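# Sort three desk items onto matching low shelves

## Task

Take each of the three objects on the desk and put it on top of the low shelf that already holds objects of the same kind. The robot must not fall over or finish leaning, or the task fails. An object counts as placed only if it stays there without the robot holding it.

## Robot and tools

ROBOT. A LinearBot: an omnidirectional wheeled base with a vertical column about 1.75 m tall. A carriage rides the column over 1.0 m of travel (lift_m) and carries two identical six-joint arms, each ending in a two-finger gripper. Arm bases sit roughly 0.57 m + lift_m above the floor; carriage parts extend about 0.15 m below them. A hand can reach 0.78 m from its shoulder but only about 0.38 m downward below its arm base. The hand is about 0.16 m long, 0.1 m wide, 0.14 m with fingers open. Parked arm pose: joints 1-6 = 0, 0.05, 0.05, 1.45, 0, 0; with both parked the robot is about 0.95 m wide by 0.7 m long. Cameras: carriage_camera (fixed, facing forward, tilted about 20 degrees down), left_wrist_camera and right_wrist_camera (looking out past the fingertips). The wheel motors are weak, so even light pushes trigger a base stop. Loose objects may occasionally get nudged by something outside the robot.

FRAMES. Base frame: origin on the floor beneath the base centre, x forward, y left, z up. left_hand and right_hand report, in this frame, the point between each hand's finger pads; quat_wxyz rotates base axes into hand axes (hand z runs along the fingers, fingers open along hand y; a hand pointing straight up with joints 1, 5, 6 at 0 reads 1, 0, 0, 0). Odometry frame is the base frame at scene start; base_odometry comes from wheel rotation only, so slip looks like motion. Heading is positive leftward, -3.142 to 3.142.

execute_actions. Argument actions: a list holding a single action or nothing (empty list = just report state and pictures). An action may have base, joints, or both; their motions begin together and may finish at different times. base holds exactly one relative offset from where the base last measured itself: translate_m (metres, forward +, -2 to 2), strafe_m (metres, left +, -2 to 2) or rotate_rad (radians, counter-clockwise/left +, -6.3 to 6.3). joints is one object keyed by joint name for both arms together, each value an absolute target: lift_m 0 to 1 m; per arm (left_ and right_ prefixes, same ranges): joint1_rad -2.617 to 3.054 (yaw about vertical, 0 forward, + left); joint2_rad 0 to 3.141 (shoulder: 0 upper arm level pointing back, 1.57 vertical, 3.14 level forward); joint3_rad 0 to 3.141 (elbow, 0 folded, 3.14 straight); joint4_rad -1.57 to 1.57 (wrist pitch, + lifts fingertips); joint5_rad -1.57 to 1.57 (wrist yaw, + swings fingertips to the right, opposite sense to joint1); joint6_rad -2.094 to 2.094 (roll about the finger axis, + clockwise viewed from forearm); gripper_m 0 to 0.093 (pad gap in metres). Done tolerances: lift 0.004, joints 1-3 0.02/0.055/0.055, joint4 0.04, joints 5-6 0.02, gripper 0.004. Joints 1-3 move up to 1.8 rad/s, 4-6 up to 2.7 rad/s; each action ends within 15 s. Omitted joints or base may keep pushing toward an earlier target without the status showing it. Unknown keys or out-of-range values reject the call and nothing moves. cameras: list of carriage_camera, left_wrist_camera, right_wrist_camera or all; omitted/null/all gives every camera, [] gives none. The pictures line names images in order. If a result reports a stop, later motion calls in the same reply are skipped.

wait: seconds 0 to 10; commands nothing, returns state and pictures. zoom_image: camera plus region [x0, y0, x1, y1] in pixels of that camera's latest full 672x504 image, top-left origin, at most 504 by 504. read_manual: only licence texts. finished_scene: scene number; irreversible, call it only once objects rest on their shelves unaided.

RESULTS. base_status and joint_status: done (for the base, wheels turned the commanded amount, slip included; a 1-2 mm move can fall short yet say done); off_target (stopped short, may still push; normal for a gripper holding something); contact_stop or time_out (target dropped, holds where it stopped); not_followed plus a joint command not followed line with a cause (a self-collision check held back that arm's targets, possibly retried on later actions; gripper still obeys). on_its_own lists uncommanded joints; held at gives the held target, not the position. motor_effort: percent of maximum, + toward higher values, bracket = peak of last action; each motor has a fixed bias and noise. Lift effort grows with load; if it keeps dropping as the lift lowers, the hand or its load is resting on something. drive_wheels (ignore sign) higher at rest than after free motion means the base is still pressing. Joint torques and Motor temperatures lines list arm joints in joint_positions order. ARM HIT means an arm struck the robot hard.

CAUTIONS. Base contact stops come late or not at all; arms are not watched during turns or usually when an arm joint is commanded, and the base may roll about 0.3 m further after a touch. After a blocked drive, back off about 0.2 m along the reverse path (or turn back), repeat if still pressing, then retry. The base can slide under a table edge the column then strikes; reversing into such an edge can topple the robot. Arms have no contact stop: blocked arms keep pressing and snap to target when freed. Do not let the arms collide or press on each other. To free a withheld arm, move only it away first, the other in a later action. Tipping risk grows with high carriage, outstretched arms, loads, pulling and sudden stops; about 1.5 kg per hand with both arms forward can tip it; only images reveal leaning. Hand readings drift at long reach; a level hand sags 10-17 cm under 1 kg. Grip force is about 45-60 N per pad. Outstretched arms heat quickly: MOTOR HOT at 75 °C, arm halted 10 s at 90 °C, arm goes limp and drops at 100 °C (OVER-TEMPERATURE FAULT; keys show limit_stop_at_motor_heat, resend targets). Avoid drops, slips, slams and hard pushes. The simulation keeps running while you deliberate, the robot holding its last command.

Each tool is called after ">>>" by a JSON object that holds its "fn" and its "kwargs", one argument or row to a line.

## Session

>>> {"fn": "execute_actions", "kwargs": {
  "actions": []
}}

Scene clock: 0.00 s.
Joint torques (N m, as the arm reports them, + toward a larger angle): no reading
Motor temperatures (°C, as the motors report them): left_arm=[22 29 24 20 20 22] | right_arm=[22 24 28 20 22 20]
base_odometry: x=+0.000 y=+0.000 heading=+0.000 (m, m, rad; odometry frame)
base_status: not commanded
joint_positions: lift_m=+0.301 left_joint1_rad=+0.011 left_joint2_rad=+0.054 left_joint3_rad=+0.052 left_joint4_rad=+1.427 left_joint5_rad=+0.002 left_joint6_rad=+0.016 left_gripper_m=+0.095 right_joint1_rad=-0.016 right_joint2_rad=+0.051 right_joint3_rad=+0.042 right_joint4_rad=+1.475 right_joint5_rad=+0.007 right_joint6_rad=-0.017 right_gripper_m=+0.095
joint_status: not commanded
motor_effort: lift_m=+19 drive_wheels=-5 (%)
left_hand: x=+0.2976 y=+0.3097 z=+1.2910 quat_wxyz=(+0.997, +0.001, +0.073, +0.013) (m; base frame)
right_hand: x=+0.2880 y=-0.3113 z=+1.2896 quat_wxyz=(+0.998, +0.003, +0.052, -0.017) (m; base frame)
pictures: carriage_camera, left_wrist_camera, right_wrist_camera
Images, in order (width x height): carriage_camera 672x504, left_wrist_camera 672x504, right_wrist_camera 672x504.

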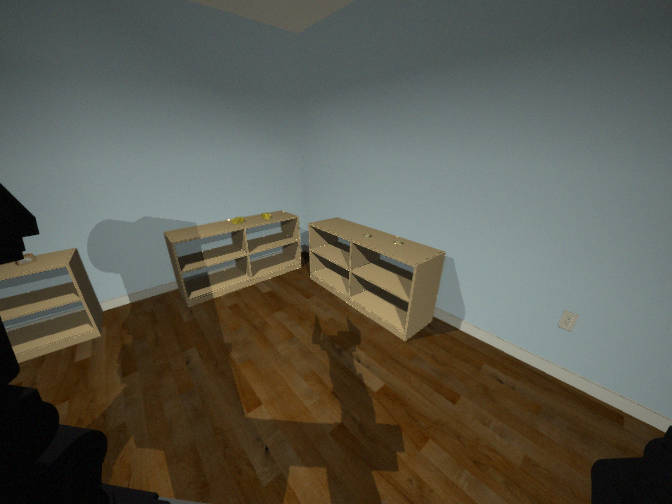

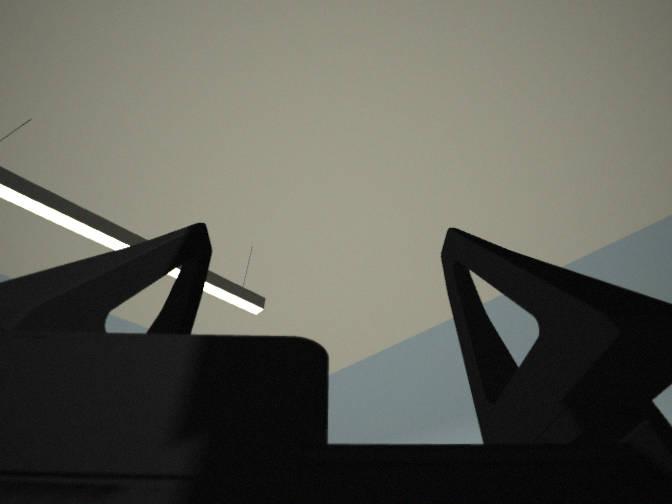

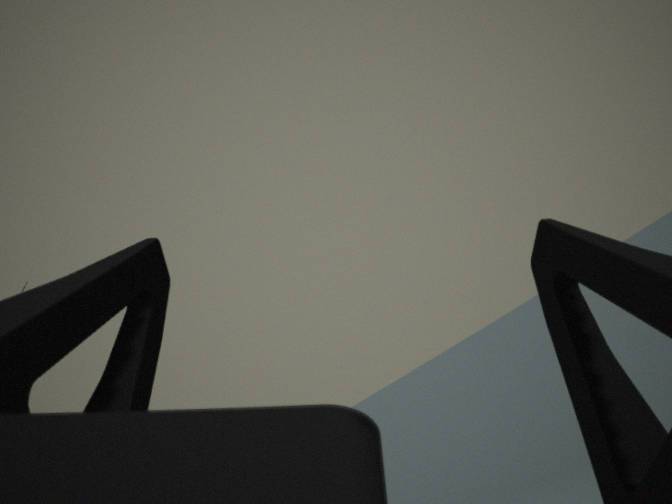

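>>> {"fn": "zoom_image", "kwargs": {
  "camera": "carriage_camera",
  "region": [0,190,460,290]
}}

>>> {"fn": "execute_actions", "kwargs": {
  "actions": [
    {"base":{"rotate_rad":-2.0}}
  ],
  "cameras": ["carriage_camera"]
}}

>>> {"fn": "execute_actions", "kwargs": {
  "actions": [
    {"base":{"rotate_rad":-1.7}}
  ],
  "cameras": ["carriage_camera"]
}}

Region (0, 190, 460, 290) of carriage_camera's 672x504 image, scaled by 1.096, with more detail than that image has; it fills the top 110 rows of this view, and the rest is white.

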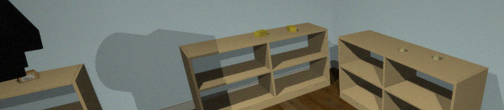

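Scene clock: 10.87 s.
Joint torques (N m, as the arm reports them, + toward a larger angle): left_arm=[-0.39  4.37  6.37 -0.19  0.08  0.01] | right_arm=[-0.56  4.34  7.16 -0.37  0.07  0.03]
Motor temperatures (°C, as the motors report them): left_arm=[22 28 25 20 20 22] | right_arm=[22 24 30 20 22 20]
base_odometry: x=+0.000 y=+0.000 heading=-1.999 (m, m, rad; odometry frame)
base_status: done
joint_positions: lift_m=+0.301 left_joint1_rad=+0.011 left_joint2_rad=+0.054 left_joint3_rad=+0.052 left_joint4_rad=+1.427 left_joint5_rad=+0.002 left_joint6_rad=+0.016 left_gripper_m=+0.095 right_joint1_rad=-0.016 right_joint2_rad=+0.051 right_joint3_rad=+0.042 right_joint4_rad=+1.475 right_joint5_rad=+0.007 right_joint6_rad=-0.017 right_gripper_m=+0.095
joint_status: not commanded
motor_effort: lift_m=+18(18) drive_wheels=+16(44) (%)
left_hand: x=+0.2977 y=+0.3097 z=+1.2910 quat_wxyz=(+0.997, +0.001, +0.073, +0.013) (m; base frame)
right_hand: x=+0.2880 y=-0.3113 z=+1.2896 quat_wxyz=(+0.998, +0.003, +0.052, -0.017) (m; base frame)
pictures: carriage_camera
Images, in order (width x height): carriage_camera 672x504.

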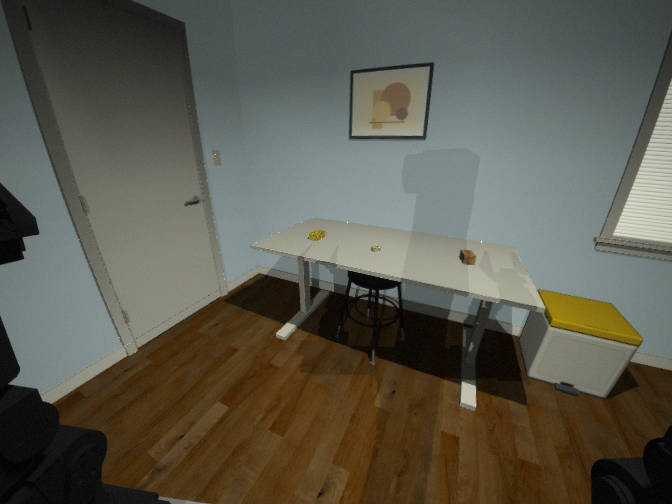

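Scene clock: 14.10 s.
Joint torques (N m, as the arm reports them, + toward a larger angle): left_arm=[-0.42  4.45  6.33 -0.21  0.08  0.01] | right_arm=[-0.54  4.51  7.17 -0.38  0.08  0.03]
Motor temperatures (°C, as the motors report them): left_arm=[22 28 25 20 20 22] | right_arm=[22 24 30 20 22 20]
base_odometry: x=+0.000 y=+0.000 heading=+2.585 (m, m, rad; odometry frame)
base_status: done
joint_positions: lift_m=+0.301 left_joint1_rad=+0.011 left_joint2_rad=+0.054 left_joint3_rad=+0.052 left_joint4_rad=+1.427 left_joint5_rad=+0.002 left_joint6_rad=+0.016 left_gripper_m=+0.095 right_joint1_rad=-0.016 right_joint2_rad=+0.051 right_joint3_rad=+0.042 right_joint4_rad=+1.475 right_joint5_rad=+0.007 right_joint6_rad=-0.017 right_gripper_m=+0.095
joint_status: not commanded
motor_effort: lift_m=+18(18) drive_wheels=+15(43) (%)
left_hand: x=+0.2977 y=+0.3097 z=+1.2910 quat_wxyz=(+0.997, +0.001, +0.073, +0.013) (m; base frame)
right_hand: x=+0.2880 y=-0.3113 z=+1.2896 quat_wxyz=(+0.998, +0.003, +0.052, -0.017) (m; base frame)
pictures: carriage_camera
Images, in order (width x height): carriage_camera 672x504.

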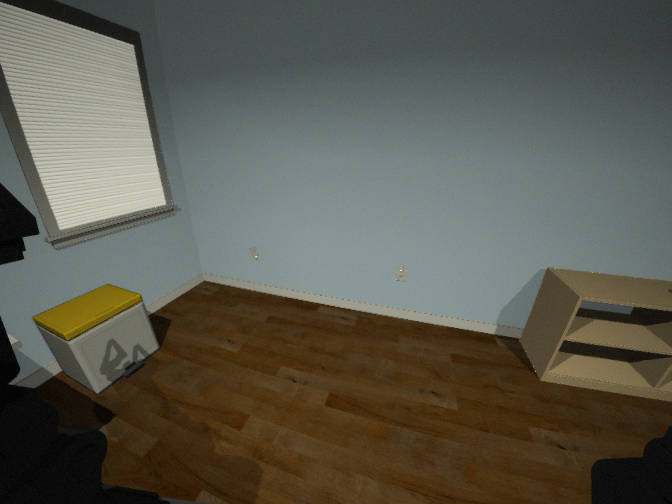

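>>> {"fn": "execute_actions", "kwargs": {
  "actions": [
    {"base":{"rotate_rad":1.25},"joints":{"lift_m":0.5}}
  ],
  "cameras": []
}}

>>> {"fn": "execute_actions", "kwargs": {
  "actions": [
    {"base":{"strafe_m":-0.36},"joints":{"left_joint1_rad":0,"left_joint2_rad":2.57,"left_joint3_rad":1.49,"left_joint4_rad":-0.49}}
  ],
  "cameras": []
}}

>>> {"fn": "execute_actions", "kwargs": {
  "actions": [
    {"base":{"translate_m":0.95}}
  ],
  "cameras": ["carriage_camera","left_wrist_camera"]
}}

Scene clock: 32.90 s.
Joint torques (N m, as the arm reports them, + toward a larger angle): left_arm=[-0.44  4.35  6.23 -0.21  0.09  0.01] | right_arm=[-0.5   4.54  7.22 -0.37  0.06  0.03]
Motor temperatures (°C, as the motors report them): left_arm=[22 28 26 20 20 22] | right_arm=[22 25 32 20 22 20]
base_odometry: x=+0.000 y=+0.000 heading=-2.449 (m, m, rad; odometry frame)
base_status: done
joint_positions: lift_m=+0.500 left_joint1_rad=+0.011 left_joint2_rad=+0.054 left_joint3_rad=+0.052 left_joint4_rad=+1.426 left_joint5_rad=+0.002 left_joint6_rad=+0.016 left_gripper_m=+0.095 right_joint1_rad=-0.016 right_joint2_rad=+0.051 right_joint3_rad=+0.042 right_joint4_rad=+1.475 right_joint5_rad=+0.007 right_joint6_rad=-0.017 right_gripper_m=+0.095
joint_status: all done
motor_effort: lift_m=+21(26) drive_wheels=+16(53) (%)
left_hand: x=+0.2978 y=+0.3098 z=+1.4896 quat_wxyz=(+0.997, +0.001, +0.073, +0.013) (m; base frame)
right_hand: x=+0.2880 y=-0.3113 z=+1.4883 quat_wxyz=(+0.998, +0.003, +0.052, -0.017) (m; base frame)
pictures: none
No camera images: the call's "cameras" was empty. Leave "cameras" out to get every camera's image.

Scene clock: 35.70 s.
Joint torques (N m, as the arm reports them, + toward a larger angle): left_arm=[ -0.39 -14.76   5.14   0.34   0.09   0.01] | right_arm=[-0.52  4.51  7.14 -0.38  0.1   0.01]
Motor temperatures (°C, as the motors report them): left_arm=[22 29 27 20 20 22] | right_arm=[22 25 32 20 22 20]
base_odometry: x=-0.230 y=+0.276 heading=-2.448 (m, m, rad; odometry frame)
base_status: done
joint_positions: lift_m=+0.500 left_joint1_rad=+0.000 left_joint2_rad=+2.560 left_joint3_rad=+1.487 left_joint4_rad=-0.482 left_joint5_rad=+0.002 left_joint6_rad=+0.016 left_gripper_m=+0.095 right_joint1_rad=-0.016 right_joint2_rad=+0.051 right_joint3_rad=+0.042 right_joint4_rad=+1.475 right_joint5_rad=+0.007 right_joint6_rad=-0.017 right_gripper_m=+0.095
joint_status: all done
motor_effort: lift_m=+21(21) drive_wheels=-12(40) (%)
left_hand: x=+0.6746 y=+0.3096 z=+0.8850 quat_wxyz=(+0.008, +0.008, +1.000, -0.001) (m; base frame)
right_hand: x=+0.2880 y=-0.3113 z=+1.4883 quat_wxyz=(+0.998, +0.003, +0.052, -0.017) (m; base frame)
pictures: none
No camera images: the call's "cameras" was empty. Leave "cameras" out to get every camera's image.

Scene clock: 40.00 s.
Joint torques (N m, as the arm reports them, + toward a larger angle): left_arm=[ -0.51 -14.8    5.16   0.4    0.1    0.02] | right_arm=[-0.56  4.63  7.15 -0.39  0.08  0.03]
Motor temperatures (°C, as the motors report them): left_arm=[22 31 27 20 20 22] | right_arm=[22 25 32 20 22 20]
base_odometry: x=-0.961 y=-0.330 heading=-2.449 (m, m, rad; odometry frame)
base_status: done
joint_positions: lift_m=+0.500 left_joint1_rad=+0.001 left_joint2_rad=+2.560 left_joint3_rad=+1.487 left_joint4_rad=-0.484 left_joint5_rad=+0.002 left_joint6_rad=+0.016 left_gripper_m=+0.095 right_joint1_rad=-0.016 right_joint2_rad=+0.051 right_joint3_rad=+0.042 right_joint4_rad=+1.475 right_joint5_rad=+0.007 right_joint6_rad=-0.017 right_gripper_m=+0.095
joint_status: not commanded
motor_effort: lift_m=+21(21) drive_wheels=-12(38) (%)
left_hand: x=+0.6740 y=+0.3099 z=+0.8850 quat_wxyz=(+0.007, +0.007, +1.000, -0.001) (m; base frame)
right_hand: x=+0.2880 y=-0.3113 z=+1.4883 quat_wxyz=(+0.998, +0.003, +0.052, -0.017) (m; base frame)
pictures: carriage_camera, left_wrist_camera
Images, in order (width x height): carriage_camera 672x504, left_wrist_camera 672x504.

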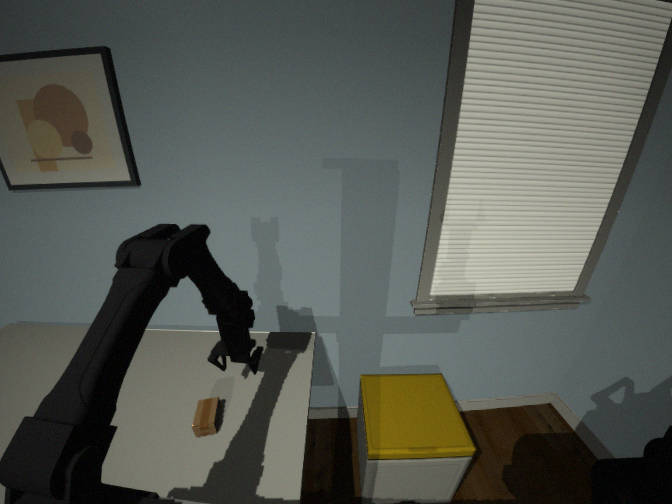

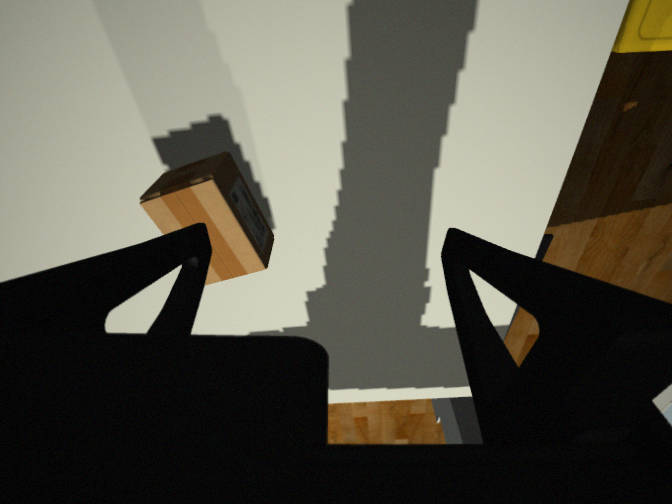

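>>> {"fn": "execute_actions", "kwargs": {
  "actions": [
    {"base":{"translate_m":-0.04},"joints":{"lift_m":0.42,"left_joint1_rad":0.22,"left_joint6_rad":-0.15}}
  ],
  "cameras": ["left_wrist_camera"]
}}

Scene clock: 46.63 s.
Joint torques (N m, as the arm reports them, + toward a larger angle): left_arm=[ -0.62 -14.69   5.08   0.43   0.13  -0.05] | right_arm=[-0.5   4.59  7.24 -0.39  0.07  0.02]
Motor temperatures (°C, as the motors report them): left_arm=[22 34 27 20 20 22] | right_arm=[22 25 33 20 22 20]
base_odometry: x=-0.931 y=-0.305 heading=-2.449 (m, m, rad; odometry frame)
base_status: done
joint_positions: lift_m=+0.420 left_joint1_rad=+0.222 left_joint2_rad=+2.560 left_joint3_rad=+1.487 left_joint4_rad=-0.486 left_joint5_rad=-0.001 left_joint6_rad=-0.144 left_gripper_m=+0.095 right_joint1_rad=-0.016 right_joint2_rad=+0.051 right_joint3_rad=+0.042 right_joint4_rad=+1.475 right_joint5_rad=+0.007 right_joint6_rad=-0.017 right_gripper_m=+0.095
joint_status: all done
motor_effort: lift_m=+15(13) drive_wheels=+1(36) (%)
left_hand: x=+0.6634 y=+0.4011 z=+0.8056 quat_wxyz=(+0.006, -0.182, +0.983, +0.001) (m; base frame)
right_hand: x=+0.2881 y=-0.3113 z=+1.4089 quat_wxyz=(+0.998, +0.003, +0.052, -0.017) (m; base frame)
pictures: left_wrist_camera
Images, in order (width x height): left_wrist_camera 672x504.

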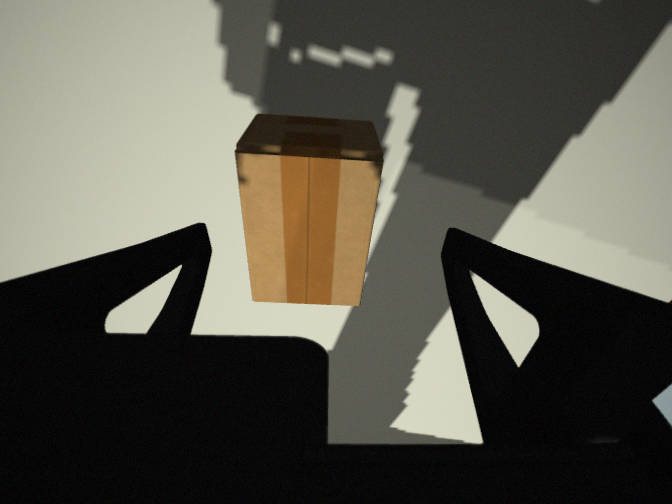

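>>> {"fn": "execute_actions", "kwargs": {
  "actions": [
    {"joints":{"lift_m":0.37,"left_joint1_rad":0.235}}
  ],
  "cameras": ["left_wrist_camera"]
}}

Scene clock: 51.73 s.
Joint torques (N m, as the arm reports them, + toward a larger angle): left_arm=[  0.07 -15.03   5.11   0.44   0.12  -0.05] | right_arm=[-0.53  4.5   7.22 -0.36  0.05  0.03]
Motor temperatures (°C, as the motors report them): left_arm=[22 36 27 20 20 22] | right_arm=[22 25 33 20 22 20]
base_odometry: x=-0.931 y=-0.305 heading=-2.449 (m, m, rad; odometry frame)
base_status: not commanded
joint_positions: lift_m=+0.370 left_joint1_rad=+0.231 left_joint2_rad=+2.564 left_joint3_rad=+1.487 left_joint4_rad=-0.488 left_joint5_rad=-0.001 left_joint6_rad=-0.144 left_gripper_m=+0.095 right_joint1_rad=-0.016 right_joint2_rad=+0.051 right_joint3_rad=+0.042 right_joint4_rad=+1.475 right_joint5_rad=+0.007 right_joint6_rad=-0.017 right_gripper_m=+0.095
joint_status: all done
motor_effort: lift_m=+15(17) drive_wheels=-1(1) (%)
left_hand: x=+0.6612 y=+0.4039 z=+0.7541 quat_wxyz=(+0.003, -0.186, +0.983, +0.001) (m; base frame)
right_hand: x=+0.2881 y=-0.3113 z=+1.3589 quat_wxyz=(+0.998, +0.003, +0.052, -0.017) (m; base frame)
pictures: left_wrist_camera
Images, in order (width x height): left_wrist_camera 672x504.

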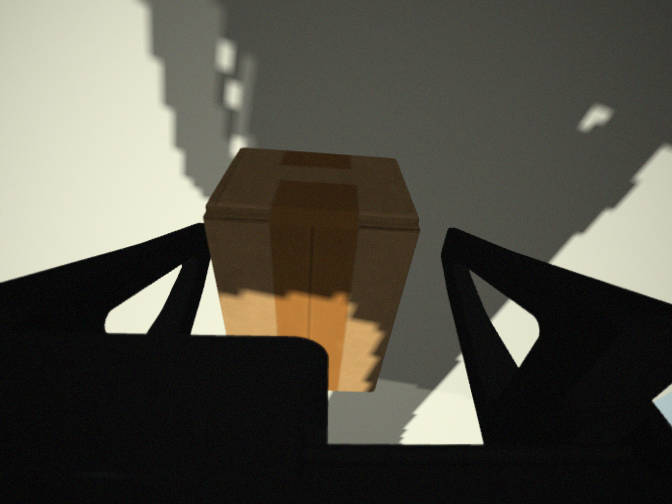

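>>> {"fn": "execute_actions", "kwargs": {
  "actions": [
    {"joints":{"left_joint1_rad":0.27,"left_joint6_rad":-0.12}}
  ],
  "cameras": []
}}

>>> {"fn": "execute_actions", "kwargs": {
  "actions": [
    {"joints":{"lift_m":0.352}}
  ],
  "cameras": ["left_wrist_camera"]
}}

>>> {"fn": "execute_actions", "kwargs": {
  "actions": [
    {"joints":{"left_gripper_m":0.0}}
  ],
  "cameras": []
}}

>>> {"fn": "execute_actions", "kwargs": {
  "actions": [
    {"joints":{"lift_m":0.47}}
  ],
  "cameras": ["left_wrist_camera"]
}}

>>> {"fn": "execute_actions", "kwargs": {
  "actions": [
    {"base":{"translate_m":-0.15},"joints":{"lift_m":0.5,"left_joint1_rad":0.9,"left_joint2_rad":1.3,"left_joint3_rad":0.9,"left_joint4_rad":-1.0}}
  ],
  "cameras": []
}}

>>> {"fn": "execute_actions", "kwargs": {
  "actions": [
    {"base":{"strafe_m":0.85}}
  ],
  "cameras": ["carriage_camera"]
}}

Scene clock: 65.97 s.
Joint torques (N m, as the arm reports them, + toward a larger angle): left_arm=[ -0.63 -15.12   5.05   0.39   0.1    0.05] | right_arm=[-0.54  4.56  7.14 -0.36  0.06  0.03]
Motor temperatures (°C, as the motors report them): left_arm=[22 41 27 20 20 22] | right_arm=[22 25 33 20 22 20]
base_odometry: x=-0.931 y=-0.305 heading=-2.449 (m, m, rad; odometry frame)
base_status: not commanded
joint_positions: lift_m=+0.370 left_joint1_rad=+0.273 left_joint2_rad=+2.564 left_joint3_rad=+1.487 left_joint4_rad=-0.488 left_joint5_rad=+0.001 left_joint6_rad=-0.123 left_gripper_m=+0.095 right_joint1_rad=-0.016 right_joint2_rad=+0.051 right_joint3_rad=+0.042 right_joint4_rad=+1.475 right_joint5_rad=+0.007 right_joint6_rad=-0.017 right_gripper_m=+0.095
joint_status: all done
motor_effort: lift_m=+15(15) drive_wheels=+0(0) (%)
left_hand: x=+0.6569 y=+0.4205 z=+0.7541 quat_wxyz=(+0.003, -0.197, +0.980, +0.000) (m; base frame)
right_hand: x=+0.2881 y=-0.3113 z=+1.3589 quat_wxyz=(+0.998, +0.003, +0.052, -0.017) (m; base frame)
pictures: none
No camera images: the call's "cameras" was empty. Leave "cameras" out to get every camera's image.

Scene clock: 66.57 s.
Joint torques (N m, as the arm reports them, + toward a larger angle): left_arm=[ -0.62 -15.01   5.08   0.41   0.13   0.03] | right_arm=[-0.56  4.56  7.11 -0.36  0.08  0.04]
Motor temperatures (°C, as the motors report them): left_arm=[22 41 27 20 20 22] | right_arm=[22 25 33 20 22 20]
base_odometry: x=-0.931 y=-0.305 heading=-2.449 (m, m, rad; odometry frame)
base_status: not commanded
joint_positions: lift_m=+0.352 left_joint1_rad=+0.272 left_joint2_rad=+2.563 left_joint3_rad=+1.487 left_joint4_rad=-0.486 left_joint5_rad=-0.001 left_joint6_rad=-0.123 left_gripper_m=+0.095 right_joint1_rad=-0.016 right_joint2_rad=+0.051 right_joint3_rad=+0.042 right_joint4_rad=+1.475 right_joint5_rad=+0.007 right_joint6_rad=-0.017 right_gripper_m=+0.095
joint_status: all done
motor_effort: lift_m=+14(11) drive_wheels=-3(7) (%)
left_hand: x=+0.6576 y=+0.4206 z=+0.7366 quat_wxyz=(+0.004, -0.196, +0.981, +0.001) (m; base frame)
right_hand: x=+0.2880 y=-0.3113 z=+1.3409 quat_wxyz=(+0.998, +0.003, +0.052, -0.017) (m; base frame)
pictures: left_wrist_camera
Images, in order (width x height): left_wrist_camera 672x504.

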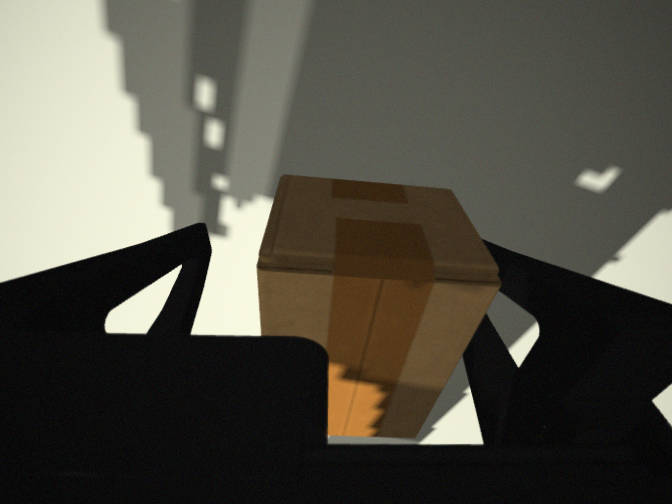

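Scene clock: 67.30 s.
Joint torques (N m, as the arm reports them, + toward a larger angle): left_arm=[ -0.57 -15.05   5.12   0.41   0.12   0.03] | right_arm=[-0.57  4.63  7.22 -0.38  0.07  0.02]
Motor temperatures (°C, as the motors report them): left_arm=[22 41 27 20 20 22] | right_arm=[22 25 33 20 22 20]
base_odometry: x=-0.931 y=-0.305 heading=-2.449 (m, m, rad; odometry frame)
base_status: not commanded
joint_positions: lift_m=+0.352 left_joint1_rad=+0.272 left_joint2_rad=+2.563 left_joint3_rad=+1.487 left_joint4_rad=-0.487 left_joint5_rad=-0.001 left_joint6_rad=-0.122 left_gripper_m=+0.060 right_joint1_rad=-0.016 right_joint2_rad=+0.051 right_joint3_rad=+0.042 right_joint4_rad=+1.475 right_joint5_rad=+0.007 right_joint6_rad=-0.017 right_gripper_m=+0.095
joint_status: left_gripper_m off_target (ended at +0.060, target +0.000)
motor_effort: lift_m=+15(14) drive_wheels=-3(4) (%)
left_hand: x=+0.6575 y=+0.4206 z=+0.7366 quat_wxyz=(+0.004, -0.196, +0.981, +0.001) (m; base frame)
right_hand: x=+0.2880 y=-0.3113 z=+1.3409 quat_wxyz=(+0.998, +0.003, +0.052, -0.017) (m; base frame)
pictures: none
No camera images: the call's "cameras" was empty. Leave "cameras" out to get every camera's image.

Scene clock: 68.30 s.
Joint torques (N m, as the arm reports them, + toward a larger angle): left_arm=[ -0.66 -15.32   5.02   0.38   0.12   0.04] | right_arm=[-0.61  4.54  7.27 -0.36  0.06  0.03]
Motor temperatures (°C, as the motors report them): left_arm=[22 42 27 20 20 22] | right_arm=[22 25 33 20 22 20]
base_odometry: x=-0.931 y=-0.305 heading=-2.449 (m, m, rad; odometry frame)
base_status: not commanded
joint_positions: lift_m=+0.470 left_joint1_rad=+0.272 left_joint2_rad=+2.568 left_joint3_rad=+1.487 left_joint4_rad=-0.487 left_joint5_rad=-0.001 left_joint6_rad=-0.122 left_gripper_m=+0.060 right_joint1_rad=-0.016 right_joint2_rad=+0.051 right_joint3_rad=+0.042 right_joint4_rad=+1.475 right_joint5_rad=+0.007 right_joint6_rad=-0.017 right_gripper_m=+0.095
joint_status: all done
motor_effort: lift_m=+21(28) drive_wheels=+0(0) (%)
left_hand: x=+0.6562 y=+0.4202 z=+0.8521 quat_wxyz=(+0.002, -0.196, +0.981, +0.001) (m; base frame)
right_hand: x=+0.2880 y=-0.3113 z=+1.4583 quat_wxyz=(+0.998, +0.003, +0.052, -0.017) (m; base frame)
pictures: left_wrist_camera
Images, in order (width x height): left_wrist_camera 672x504.

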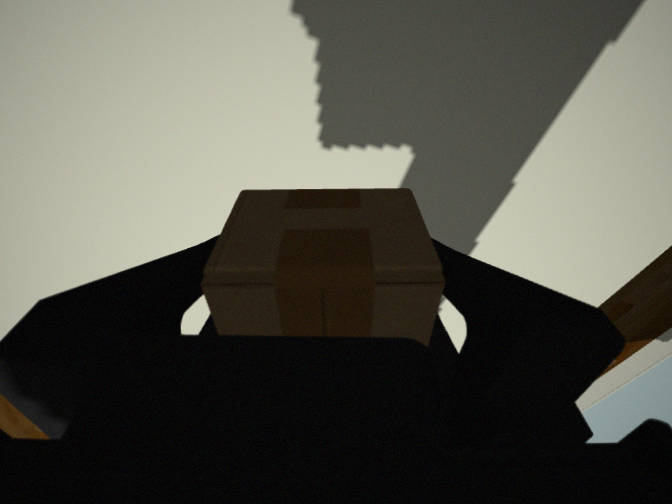

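Scene clock: 70.23 s.
Joint torques (N m, as the arm reports them, + toward a larger angle): left_arm=[-0.56 -6.3   5.39  0.79  0.13  0.04] | right_arm=[-0.55  4.5   7.16 -0.37  0.06  0.03]
Motor temperatures (°C, as the motors report them): left_arm=[22 41 27 20 20 22] | right_arm=[22 25 34 20 22 20]
base_odometry: x=-0.815 y=-0.209 heading=-2.449 (m, m, rad; odometry frame)
base_status: done
joint_positions: lift_m=+0.500 left_joint1_rad=+0.903 left_joint2_rad=+1.308 left_joint3_rad=+0.925 left_joint4_rad=-0.989 left_joint5_rad=-0.003 left_joint6_rad=-0.122 left_gripper_m=+0.060 right_joint1_rad=-0.016 right_joint2_rad=+0.051 right_joint3_rad=+0.042 right_joint4_rad=+1.475 right_joint5_rad=+0.007 right_joint6_rad=-0.017 right_gripper_m=+0.095
joint_status: all done
motor_effort: lift_m=+21(25) drive_wheels=+5(43) (%)
left_hand: x=+0.4147 y=+0.5059 z=+1.1504 quat_wxyz=(+0.091, -0.488, +0.867, +0.039) (m; base frame)
right_hand: x=+0.2881 y=-0.3113 z=+1.4882 quat_wxyz=(+0.998, +0.003, +0.052, -0.017) (m; base frame)
pictures: none
No camera images: the call's "cameras" was empty. Leave "cameras" out to get every camera's image.

Scene clock: 74.33 s.
Joint torques (N m, as the arm reports them, + toward a larger angle): left_arm=[-0.7  -6.22  5.37  0.8   0.11  0.04] | right_arm=[-0.49  4.46  7.21 -0.36  0.05  0.04]
Motor temperatures (°C, as the motors report them): left_arm=[22 40 27 20 20 22] | right_arm=[22 25 34 20 22 20]
base_odometry: x=-0.272 y=-0.863 heading=-2.449 (m, m, rad; odometry frame)
base_status: done
joint_positions: lift_m=+0.500 left_joint1_rad=+0.903 left_joint2_rad=+1.308 left_joint3_rad=+0.925 left_joint4_rad=-0.990 left_joint5_rad=-0.001 left_joint6_rad=-0.122 left_gripper_m=+0.060 right_joint1_rad=-0.016 right_joint2_rad=+0.051 right_joint3_rad=+0.042 right_joint4_rad=+1.475 right_joint5_rad=+0.007 right_joint6_rad=-0.017 right_gripper_m=+0.095
joint_status: not commanded
motor_effort: lift_m=+21(21) drive_wheels=-6(35) (%)
left_hand: x=+0.4147 y=+0.5056 z=+1.1503 quat_wxyz=(+0.091, -0.488, +0.867, +0.038) (m; base frame)
right_hand: x=+0.2881 y=-0.3113 z=+1.4882 quat_wxyz=(+0.998, +0.003, +0.052, -0.017) (m; base frame)
pictures: carriage_camera
Images, in order (width x height): carriage_camera 672x504.

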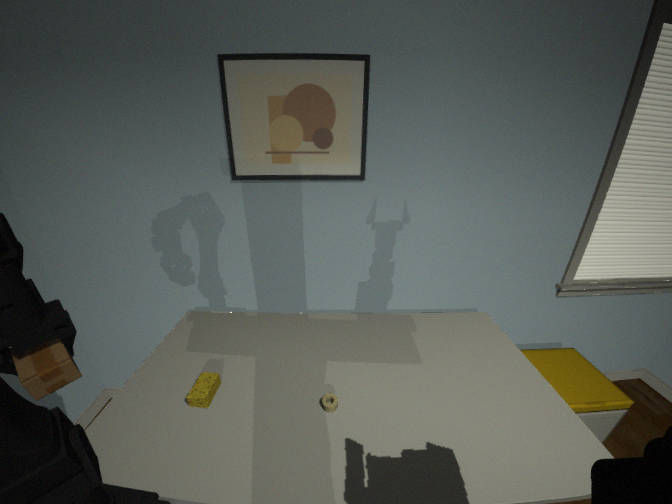

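>>> {"fn": "execute_actions", "kwargs": {
  "actions": [
    {"base":{"strafe_m":0.18},"joints":{"right_joint1_rad":0.43,"right_joint2_rad":2.57,"right_joint3_rad":1.49,"right_joint4_rad":-0.49}}
  ],
  "cameras": []
}}

>>> {"fn": "execute_actions", "kwargs": {
  "actions": [
    {"base":{"translate_m":0.07},"joints":{"lift_m":0.4}}
  ],
  "cameras": ["carriage_camera","right_wrist_camera"]
}}

Scene clock: 87.50 s.
Joint torques (N m, as the arm reports them, + toward a larger angle): left_arm=[-0.64 -6.11  5.38  0.81  0.12  0.04] | right_arm=[  0.12 -16.05   5.87   0.12   0.09   0.02]
Motor temperatures (°C, as the motors report them): left_arm=[22 37 27 21 20 22] | right_arm=[22 26 34 20 22 20]
base_odometry: x=-0.157 y=-1.001 heading=-2.448 (m, m, rad; odometry frame)
base_status: done
joint_positions: lift_m=+0.500 left_joint1_rad=+0.903 left_joint2_rad=+1.308 left_joint3_rad=+0.925 left_joint4_rad=-0.990 left_joint5_rad=-0.001 left_joint6_rad=-0.122 left_gripper_m=+0.060 right_joint1_rad=+0.422 right_joint2_rad=+2.575 right_joint3_rad=+1.484 right_joint4_rad=-0.488 right_joint5_rad=+0.007 right_joint6_rad=-0.017 right_gripper_m=+0.095
joint_status: all done
motor_effort: lift_m=+21(21) drive_wheels=-6(31) (%)
left_hand: x=+0.4147 y=+0.5056 z=+1.1503 quat_wxyz=(+0.091, -0.488, +0.867, +0.038) (m; base frame)
right_hand: x=+0.6324 y=-0.1440 z=+0.8787 quat_wxyz=(-0.003, -0.218, +0.976, -0.004) (m; base frame)
pictures: none
No camera images: the call's "cameras" was empty. Leave "cameras" out to get every camera's image.

Scene clock: 88.93 s.
Joint torques (N m, as the arm reports them, + toward a larger angle): left_arm=[-0.64 -6.17  6.21  0.82  0.09  0.04] | right_arm=[  0.06 -16.04   5.86   0.15   0.11   0.05]
Motor temperatures (°C, as the motors report them): left_arm=[22 37 27 21 20 22] | right_arm=[22 27 34 20 22 20]
base_odometry: x=-0.211 y=-1.046 heading=-2.448 (m, m, rad; odometry frame)
base_status: done
joint_positions: lift_m=+0.400 left_joint1_rad=+0.903 left_joint2_rad=+1.308 left_joint3_rad=+0.914 left_joint4_rad=-0.994 left_joint5_rad=+0.001 left_joint6_rad=-0.122 left_gripper_m=+0.060 right_joint1_rad=+0.422 right_joint2_rad=+2.575 right_joint3_rad=+1.484 right_joint4_rad=-0.489 right_joint5_rad=+0.007 right_joint6_rad=-0.017 right_gripper_m=+0.095
joint_status: all done
motor_effort: lift_m=+15(18) drive_wheels=-12(35) (%)
left_hand: x=+0.4126 y=+0.5022 z=+1.0475 quat_wxyz=(+0.085, -0.488, +0.868, +0.034) (m; base frame)
right_hand: x=+0.6322 y=-0.1439 z=+0.7795 quat_wxyz=(-0.004, -0.218, +0.976, -0.004) (m; base frame)
pictures: carriage_camera, right_wrist_camera
Images, in order (width x height): carriage_camera 672x504, right_wrist_camera 672x504.

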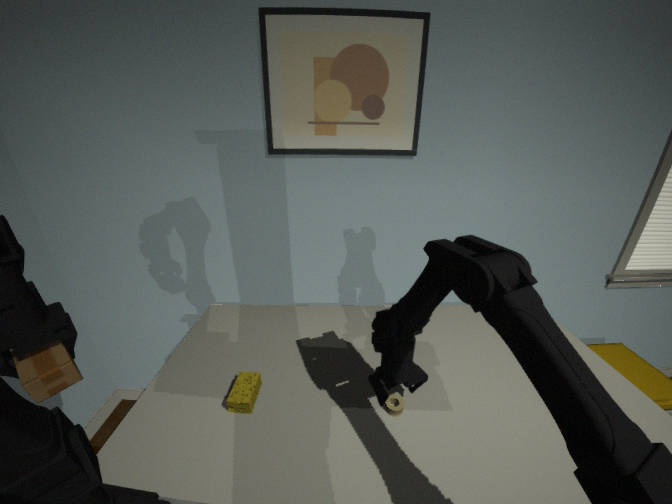

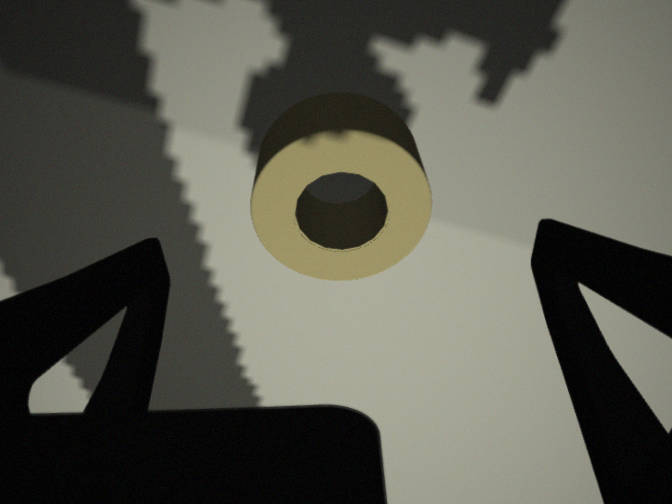

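>>> {"fn": "execute_actions", "kwargs": {
  "actions": [
    {"joints":{"lift_m":0.352}}
  ],
  "cameras": ["right_wrist_camera"]
}}

Scene clock: 98.60 s.
Joint torques (N m, as the arm reports them, + toward a larger angle): left_arm=[-0.58 -6.04  6.16  0.87  0.08  0.04] | right_arm=[  0.11 -14.81   5.79   0.3    0.11   0.03]
Motor temperatures (°C, as the motors report them): left_arm=[22 35 27 21 20 22] | right_arm=[22 32 34 20 22 20]
base_odometry: x=-0.211 y=-1.046 heading=-2.448 (m, m, rad; odometry frame)
base_status: not commanded
joint_positions: lift_m=+0.352 left_joint1_rad=+0.903 left_joint2_rad=+1.308 left_joint3_rad=+0.914 left_joint4_rad=-0.995 left_joint5_rad=+0.002 left_joint6_rad=-0.122 left_gripper_m=+0.060 right_joint1_rad=+0.422 right_joint2_rad=+2.561 right_joint3_rad=+1.486 right_joint4_rad=-0.496 right_joint5_rad=+0.005 right_joint6_rad=-0.018 right_gripper_m=+0.095
joint_status: all done
motor_effort: lift_m=+13(19) drive_wheels=-9(13) (%)
left_hand: x=+0.4124 y=+0.5019 z=+0.9997 quat_wxyz=(+0.084, -0.488, +0.868, +0.034) (m; base frame)
right_hand: x=+0.6348 y=-0.1427 z=+0.7373 quat_wxyz=(+0.000, -0.218, +0.976, -0.002) (m; base frame)
pictures: right_wrist_camera
Images, in order (width x height): right_wrist_camera 672x504.

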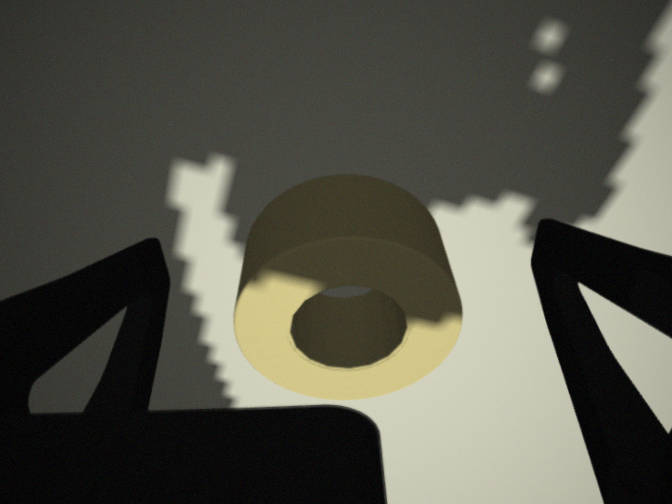

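>>> {"fn": "execute_actions", "kwargs": {
  "actions": [
    {"joints":{"lift_m":0.36}}
  ],
  "cameras": []
}}

>>> {"fn": "execute_actions", "kwargs": {
  "actions": [
    {"joints":{"right_gripper_m":0.0}}
  ],
  "cameras": []
}}

>>> {"fn": "execute_actions", "kwargs": {
  "actions": [
    {"joints":{"lift_m":0.45}}
  ],
  "cameras": ["right_wrist_camera"]
}}

>>> {"fn": "execute_actions", "kwargs": {
  "actions": [
    {"base":{"translate_m":-0.7},"joints":{"lift_m":0.45,"right_joint1_rad":0,"right_joint2_rad":1.3,"right_joint3_rad":0.9,"right_joint4_rad":-1.0,"left_joint1_rad":0.1}}
  ],
  "cameras": []
}}

>>> {"fn": "execute_actions", "kwargs": {
  "actions": [
    {"base":{"rotate_rad":1.57}}
  ],
  "cameras": ["carriage_camera"]
}}

Scene clock: 110.40 s.
Joint torques (N m, as the arm reports them, + toward a larger angle): left_arm=[-0.61 -6.15  6.25  0.8   0.1   0.04] | right_arm=[  0.2  -15.54   5.83   0.23   0.12   0.05]
Motor temperatures (°C, as the motors report them): left_arm=[22 33 28 21 20 22] | right_arm=[22 36 33 20 22 20]
base_odometry: x=-0.211 y=-1.046 heading=-2.448 (m, m, rad; odometry frame)
base_status: not commanded
joint_positions: lift_m=+0.360 left_joint1_rad=+0.903 left_joint2_rad=+1.308 left_joint3_rad=+0.914 left_joint4_rad=-0.996 left_joint5_rad=+0.002 left_joint6_rad=-0.122 left_gripper_m=+0.060 right_joint1_rad=+0.422 right_joint2_rad=+2.568 right_joint3_rad=+1.486 right_joint4_rad=-0.493 right_joint5_rad=+0.005 right_joint6_rad=-0.018 right_gripper_m=+0.095
joint_status: all done
motor_effort: lift_m=+21(25) drive_wheels=+6(10) (%)
left_hand: x=+0.4124 y=+0.5018 z=+1.0068 quat_wxyz=(+0.084, -0.488, +0.868, +0.034) (m; base frame)
right_hand: x=+0.6335 y=-0.1433 z=+0.7415 quat_wxyz=(-0.002, -0.218, +0.976, -0.003) (m; base frame)
pictures: none
No camera images: the call's "cameras" was empty. Leave "cameras" out to get every camera's image.

Scene clock: 111.13 s.
Joint torques (N m, as the arm reports them, + toward a larger angle): left_arm=[-0.5  -6.26  6.25  0.84  0.08  0.04] | right_arm=[  0.17 -15.47   5.77   0.21   0.08   0.03]
Motor temperatures (°C, as the motors report them): left_arm=[22 33 28 21 20 22] | right_arm=[22 36 33 20 22 20]
base_odometry: x=-0.211 y=-1.046 heading=-2.448 (m, m, rad; odometry frame)
base_status: not commanded
joint_positions: lift_m=+0.360 left_joint1_rad=+0.903 left_joint2_rad=+1.308 left_joint3_rad=+0.914 left_joint4_rad=-0.996 left_joint5_rad=+0.002 left_joint6_rad=-0.122 left_gripper_m=+0.060 right_joint1_rad=+0.422 right_joint2_rad=+2.568 right_joint3_rad=+1.486 right_joint4_rad=-0.493 right_joint5_rad=+0.005 right_joint6_rad=-0.018 right_gripper_m=+0.048
joint_status: right_gripper_m off_target (ended at +0.048, target +0.000)
motor_effort: lift_m=+21(21) drive_wheels=+5(5) (%)
left_hand: x=+0.4124 y=+0.5018 z=+1.0068 quat_wxyz=(+0.084, -0.488, +0.868, +0.034) (m; base frame)
right_hand: x=+0.6335 y=-0.1433 z=+0.7415 quat_wxyz=(-0.002, -0.218, +0.976, -0.003) (m; base frame)
pictures: none
No camera images: the call's "cameras" was empty. Leave "cameras" out to get every camera's image.

Scene clock: 112.03 s.
Joint torques (N m, as the arm reports them, + toward a larger angle): left_arm=[-0.62 -6.35  6.24  0.86  0.09  0.04] | right_arm=[  0.08 -16.25   5.63   0.2    0.09   0.05]
Motor temperatures (°C, as the motors report them): left_arm=[22 33 28 21 20 22] | right_arm=[22 37 33 20 22 20]
base_odometry: x=-0.211 y=-1.046 heading=-2.448 (m, m, rad; odometry frame)
base_status: not commanded
joint_positions: lift_m=+0.450 left_joint1_rad=+0.903 left_joint2_rad=+1.308 left_joint3_rad=+0.914 left_joint4_rad=-0.996 left_joint5_rad=+0.002 left_joint6_rad=-0.122 left_gripper_m=+0.060 right_joint1_rad=+0.422 right_joint2_rad=+2.576 right_joint3_rad=+1.486 right_joint4_rad=-0.492 right_joint5_rad=+0.005 right_joint6_rad=-0.018 right_gripper_m=+0.048
joint_status: all done
motor_effort: lift_m=+21(24) drive_wheels=+5(9) (%)
left_hand: x=+0.4124 y=+0.5017 z=+1.0968 quat_wxyz=(+0.084, -0.488, +0.868, +0.033) (m; base frame)
right_hand: x=+0.6319 y=-0.1440 z=+0.8287 quat_wxyz=(-0.005, -0.218, +0.976, -0.003) (m; base frame)
pictures: right_wrist_camera
Images, in order (width x height): right_wrist_camera 672x504.

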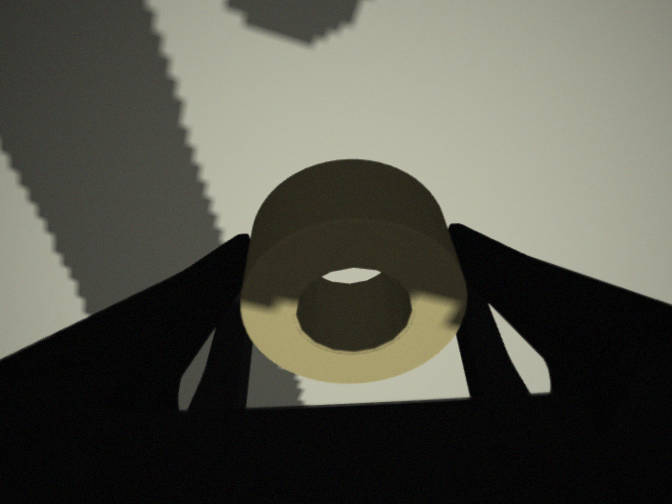

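Scene clock: 115.77 s.
Joint torques (N m, as the arm reports them, + toward a larger angle): left_arm=[-0.56 -6.21  6.09  0.82  0.07  0.04] | right_arm=[-0.8  -6.8   6.26  0.54  0.06  0.04]
Motor temperatures (°C, as the motors report them): left_arm=[22 33 28 21 20 22] | right_arm=[22 36 33 20 22 20]
base_odometry: x=+0.327 y=-0.598 heading=-2.448 (m, m, rad; odometry frame)
base_status: done
joint_positions: lift_m=+0.450 left_joint1_rad=+0.102 left_joint2_rad=+1.308 left_joint3_rad=+0.914 left_joint4_rad=-0.996 left_joint5_rad=+0.005 left_joint6_rad=-0.122 left_gripper_m=+0.060 right_joint1_rad=+0.003 right_joint2_rad=+1.312 right_joint3_rad=+0.916 right_joint4_rad=-0.996 right_joint5_rad=+0.009 right_joint6_rad=-0.018 right_gripper_m=+0.048
joint_status: all done
motor_effort: lift_m=+21(27) drive_wheels=-4(54) (%)
left_hand: x=+0.5041 y=+0.3338 z=+1.0968 quat_wxyz=(+0.090, -0.111, +0.990, -0.003) (m; base frame)
right_hand: x=+0.5060 y=-0.3106 z=+1.0966 quat_wxyz=(+0.089, -0.010, +0.996, -0.005) (m; base frame)
pictures: none
No camera images: the call's "cameras" was empty. Leave "cameras" out to get every camera's image.

Scene clock: 118.97 s.
Joint torques (N m, as the arm reports them, + toward a larger angle): left_arm=[-0.53 -6.19  6.11  0.83  0.09  0.04] | right_arm=[-0.71 -6.81  6.44  0.56  0.07  0.03]
Motor temperatures (°C, as the motors report them): left_arm=[22 32 28 21 20 22] | right_arm=[22 36 33 20 22 20]
base_odometry: x=+0.327 y=-0.599 heading=-0.879 (m, m, rad; odometry frame)
base_status: done
joint_positions: lift_m=+0.450 left_joint1_rad=+0.102 left_joint2_rad=+1.308 left_joint3_rad=+0.914 left_joint4_rad=-0.996 left_joint5_rad=+0.002 left_joint6_rad=-0.122 left_gripper_m=+0.060 right_joint1_rad=+0.003 right_joint2_rad=+1.312 right_joint3_rad=+0.916 right_joint4_rad=-0.997 right_joint5_rad=+0.009 right_joint6_rad=-0.018 right_gripper_m=+0.048
joint_status: not commanded
motor_effort: lift_m=+21(21) drive_wheels=+15(49) (%)
left_hand: x=+0.5041 y=+0.3343 z=+1.0968 quat_wxyz=(+0.090, -0.111, +0.990, -0.002) (m; base frame)
right_hand: x=+0.5057 y=-0.3106 z=+1.0965 quat_wxyz=(+0.089, -0.010, +0.996, -0.005) (m; base frame)
pictures: carriage_camera
Images, in order (width x height): carriage_camera 672x504.

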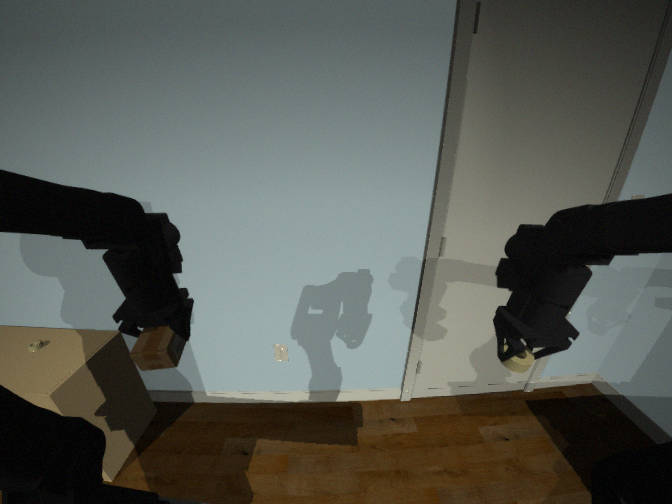

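>>> {"fn": "execute_actions", "kwargs": {
  "actions": [
    {"base":{"strafe_m":1.6},"joints":{"lift_m":0.4}}
  ],
  "cameras": ["carriage_camera"]
}}

Scene clock: 134.73 s.
Joint torques (N m, as the arm reports them, + toward a larger angle): left_arm=[-0.54 -6.18  6.19  0.84  0.08  0.04] | right_arm=[-0.71 -6.59  7.37  0.57  0.05  0.06]
Motor temperatures (°C, as the motors report them): left_arm=[22 31 28 21 20 22] | right_arm=[22 33 34 20 22 20]
base_odometry: x=+1.558 y=+0.424 heading=-0.877 (m, m, rad; odometry frame)
base_status: done
joint_positions: lift_m=+0.400 left_joint1_rad=+0.102 left_joint2_rad=+1.308 left_joint3_rad=+0.914 left_joint4_rad=-0.996 left_joint5_rad=+0.002 left_joint6_rad=-0.122 left_gripper_m=+0.060 right_joint1_rad=+0.003 right_joint2_rad=+1.310 right_joint3_rad=+0.904 right_joint4_rad=-0.999 right_joint5_rad=+0.009 right_joint6_rad=-0.018 right_gripper_m=+0.048
joint_status: all done
motor_effort: lift_m=+15(16) drive_wheels=-14(46) (%)
left_hand: x=+0.5040 y=+0.3343 z=+1.0474 quat_wxyz=(+0.090, -0.111, +0.990, -0.002) (m; base frame)
right_hand: x=+0.5019 y=-0.3107 z=+1.0441 quat_wxyz=(+0.083, -0.010, +0.997, -0.005) (m; base frame)
pictures: carriage_camera
Images, in order (width x height): carriage_camera 672x504.

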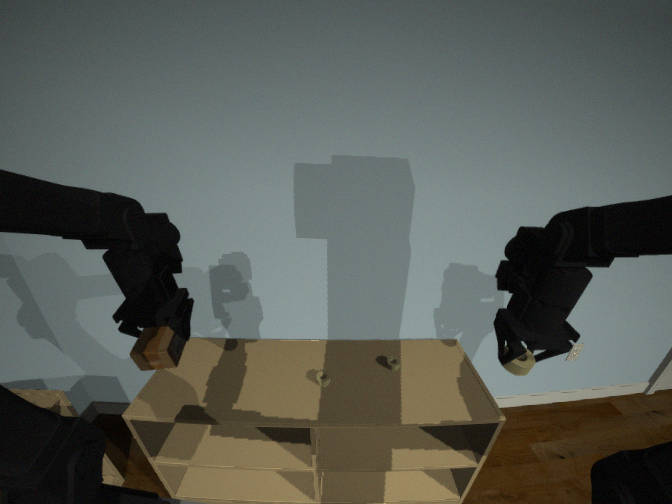

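>>> {"fn": "execute_actions", "kwargs": {
  "actions": [
    {"base":{"translate_m":0.18},"joints":{"right_joint2_rad":2.57,"right_joint3_rad":1.49,"right_joint4_rad":-0.49,"right_joint1_rad":-0.1,"lift_m":0.33}}
  ],
  "cameras": ["carriage_camera"]
}}

Scene clock: 145.23 s.
Joint torques (N m, as the arm reports them, + toward a larger angle): left_arm=[-0.57 -6.14  6.18  0.84  0.1   0.04] | right_arm=[ -0.75 -16.24   5.74   0.14   0.08   0.04]
Motor temperatures (°C, as the motors report them): left_arm=[22 31 28 21 20 22] | right_arm=[22 33 34 21 22 20]
base_odometry: x=+1.673 y=+0.286 heading=-0.877 (m, m, rad; odometry frame)
base_status: done
joint_positions: lift_m=+0.330 left_joint1_rad=+0.102 left_joint2_rad=+1.306 left_joint3_rad=+0.914 left_joint4_rad=-0.998 left_joint5_rad=+0.002 left_joint6_rad=-0.122 left_gripper_m=+0.060 right_joint1_rad=-0.097 right_joint2_rad=+2.576 right_joint3_rad=+1.486 right_joint4_rad=-0.486 right_joint5_rad=+0.009 right_joint6_rad=-0.018 right_gripper_m=+0.048
joint_status: all done
motor_effort: lift_m=+15(19) drive_wheels=-13(33) (%)
left_hand: x=+0.5037 y=+0.3343 z=+0.9777 quat_wxyz=(+0.090, -0.111, +0.990, -0.002) (m; base frame)
right_hand: x=+0.6664 y=-0.3507 z=+0.7093 quat_wxyz=(-0.003, +0.039, +0.999, -0.004) (m; base frame)
pictures: carriage_camera
Images, in order (width x height): carriage_camera 672x504.

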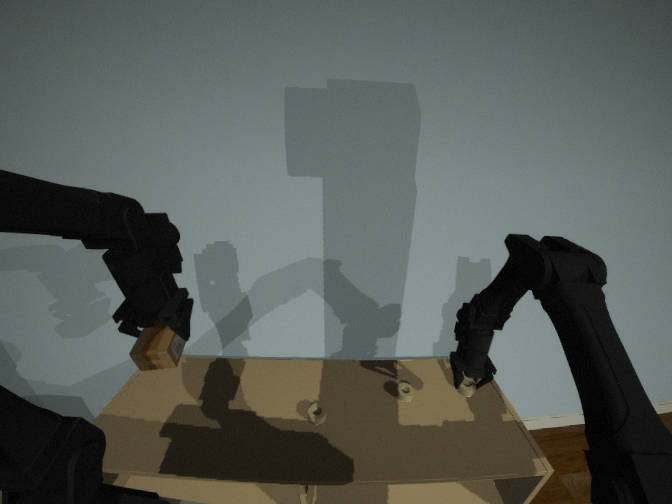

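>>> {"fn": "execute_actions", "kwargs": {
  "actions": [
    {"joints":{"lift_m":0.255,"right_joint1_rad":-0.03}}
  ],
  "cameras": ["carriage_camera","right_wrist_camera"]
}}

Scene clock: 153.37 s.
Joint torques (N m, as the arm reports them, + toward a larger angle): left_arm=[-0.57 -6.21  6.13  0.85  0.09  0.04] | right_arm=[ -0.97 -16.53   5.69   0.14   0.04   0.06]
Motor temperatures (°C, as the motors report them): left_arm=[22 30 28 21 20 22] | right_arm=[22 37 34 20 22 20]
base_odometry: x=+1.673 y=+0.286 heading=-0.877 (m, m, rad; odometry frame)
base_status: not commanded
joint_positions: lift_m=+0.255 left_joint1_rad=+0.102 left_joint2_rad=+1.306 left_joint3_rad=+0.914 left_joint4_rad=-0.998 left_joint5_rad=+0.002 left_joint6_rad=-0.122 left_gripper_m=+0.060 right_joint1_rad=-0.024 right_joint2_rad=+2.579 right_joint3_rad=+1.486 right_joint4_rad=-0.488 right_joint5_rad=+0.009 right_joint6_rad=-0.018 right_gripper_m=+0.048
joint_status: all done
motor_effort: lift_m=+15(17) drive_wheels=+5(12) (%)
left_hand: x=+0.5037 y=+0.3343 z=+0.9027 quat_wxyz=(+0.090, -0.111, +0.990, -0.002) (m; base frame)
right_hand: x=+0.6670 y=-0.3211 z=+0.6331 quat_wxyz=(-0.005, +0.003, +1.000, -0.004) (m; base frame)
pictures: carriage_camera, right_wrist_camera
Images, in order (width x height): carriage_camera 672x504, right_wrist_camera 672x504.

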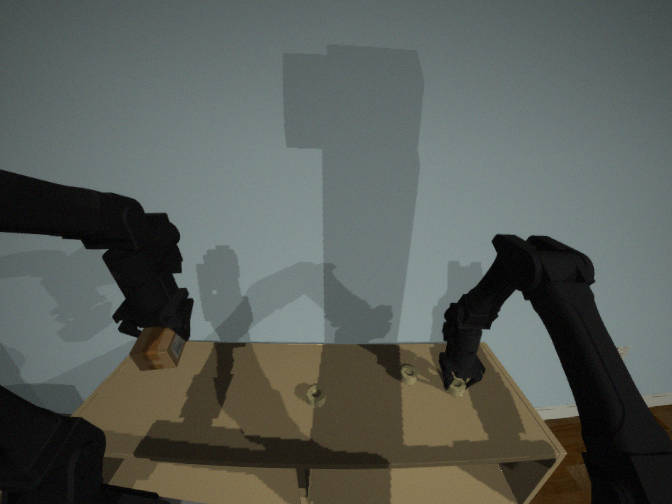

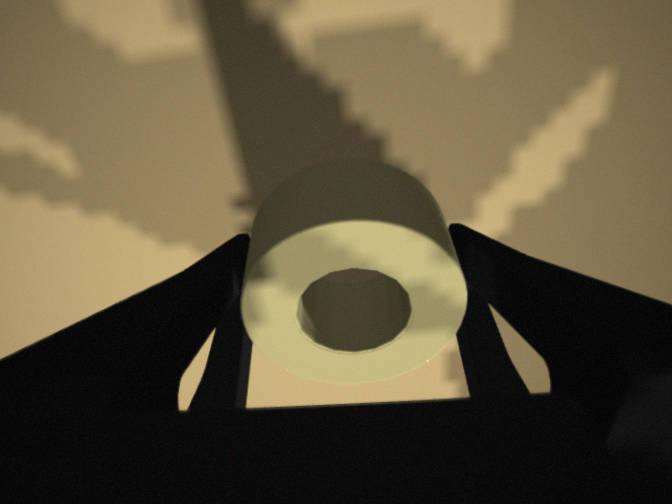

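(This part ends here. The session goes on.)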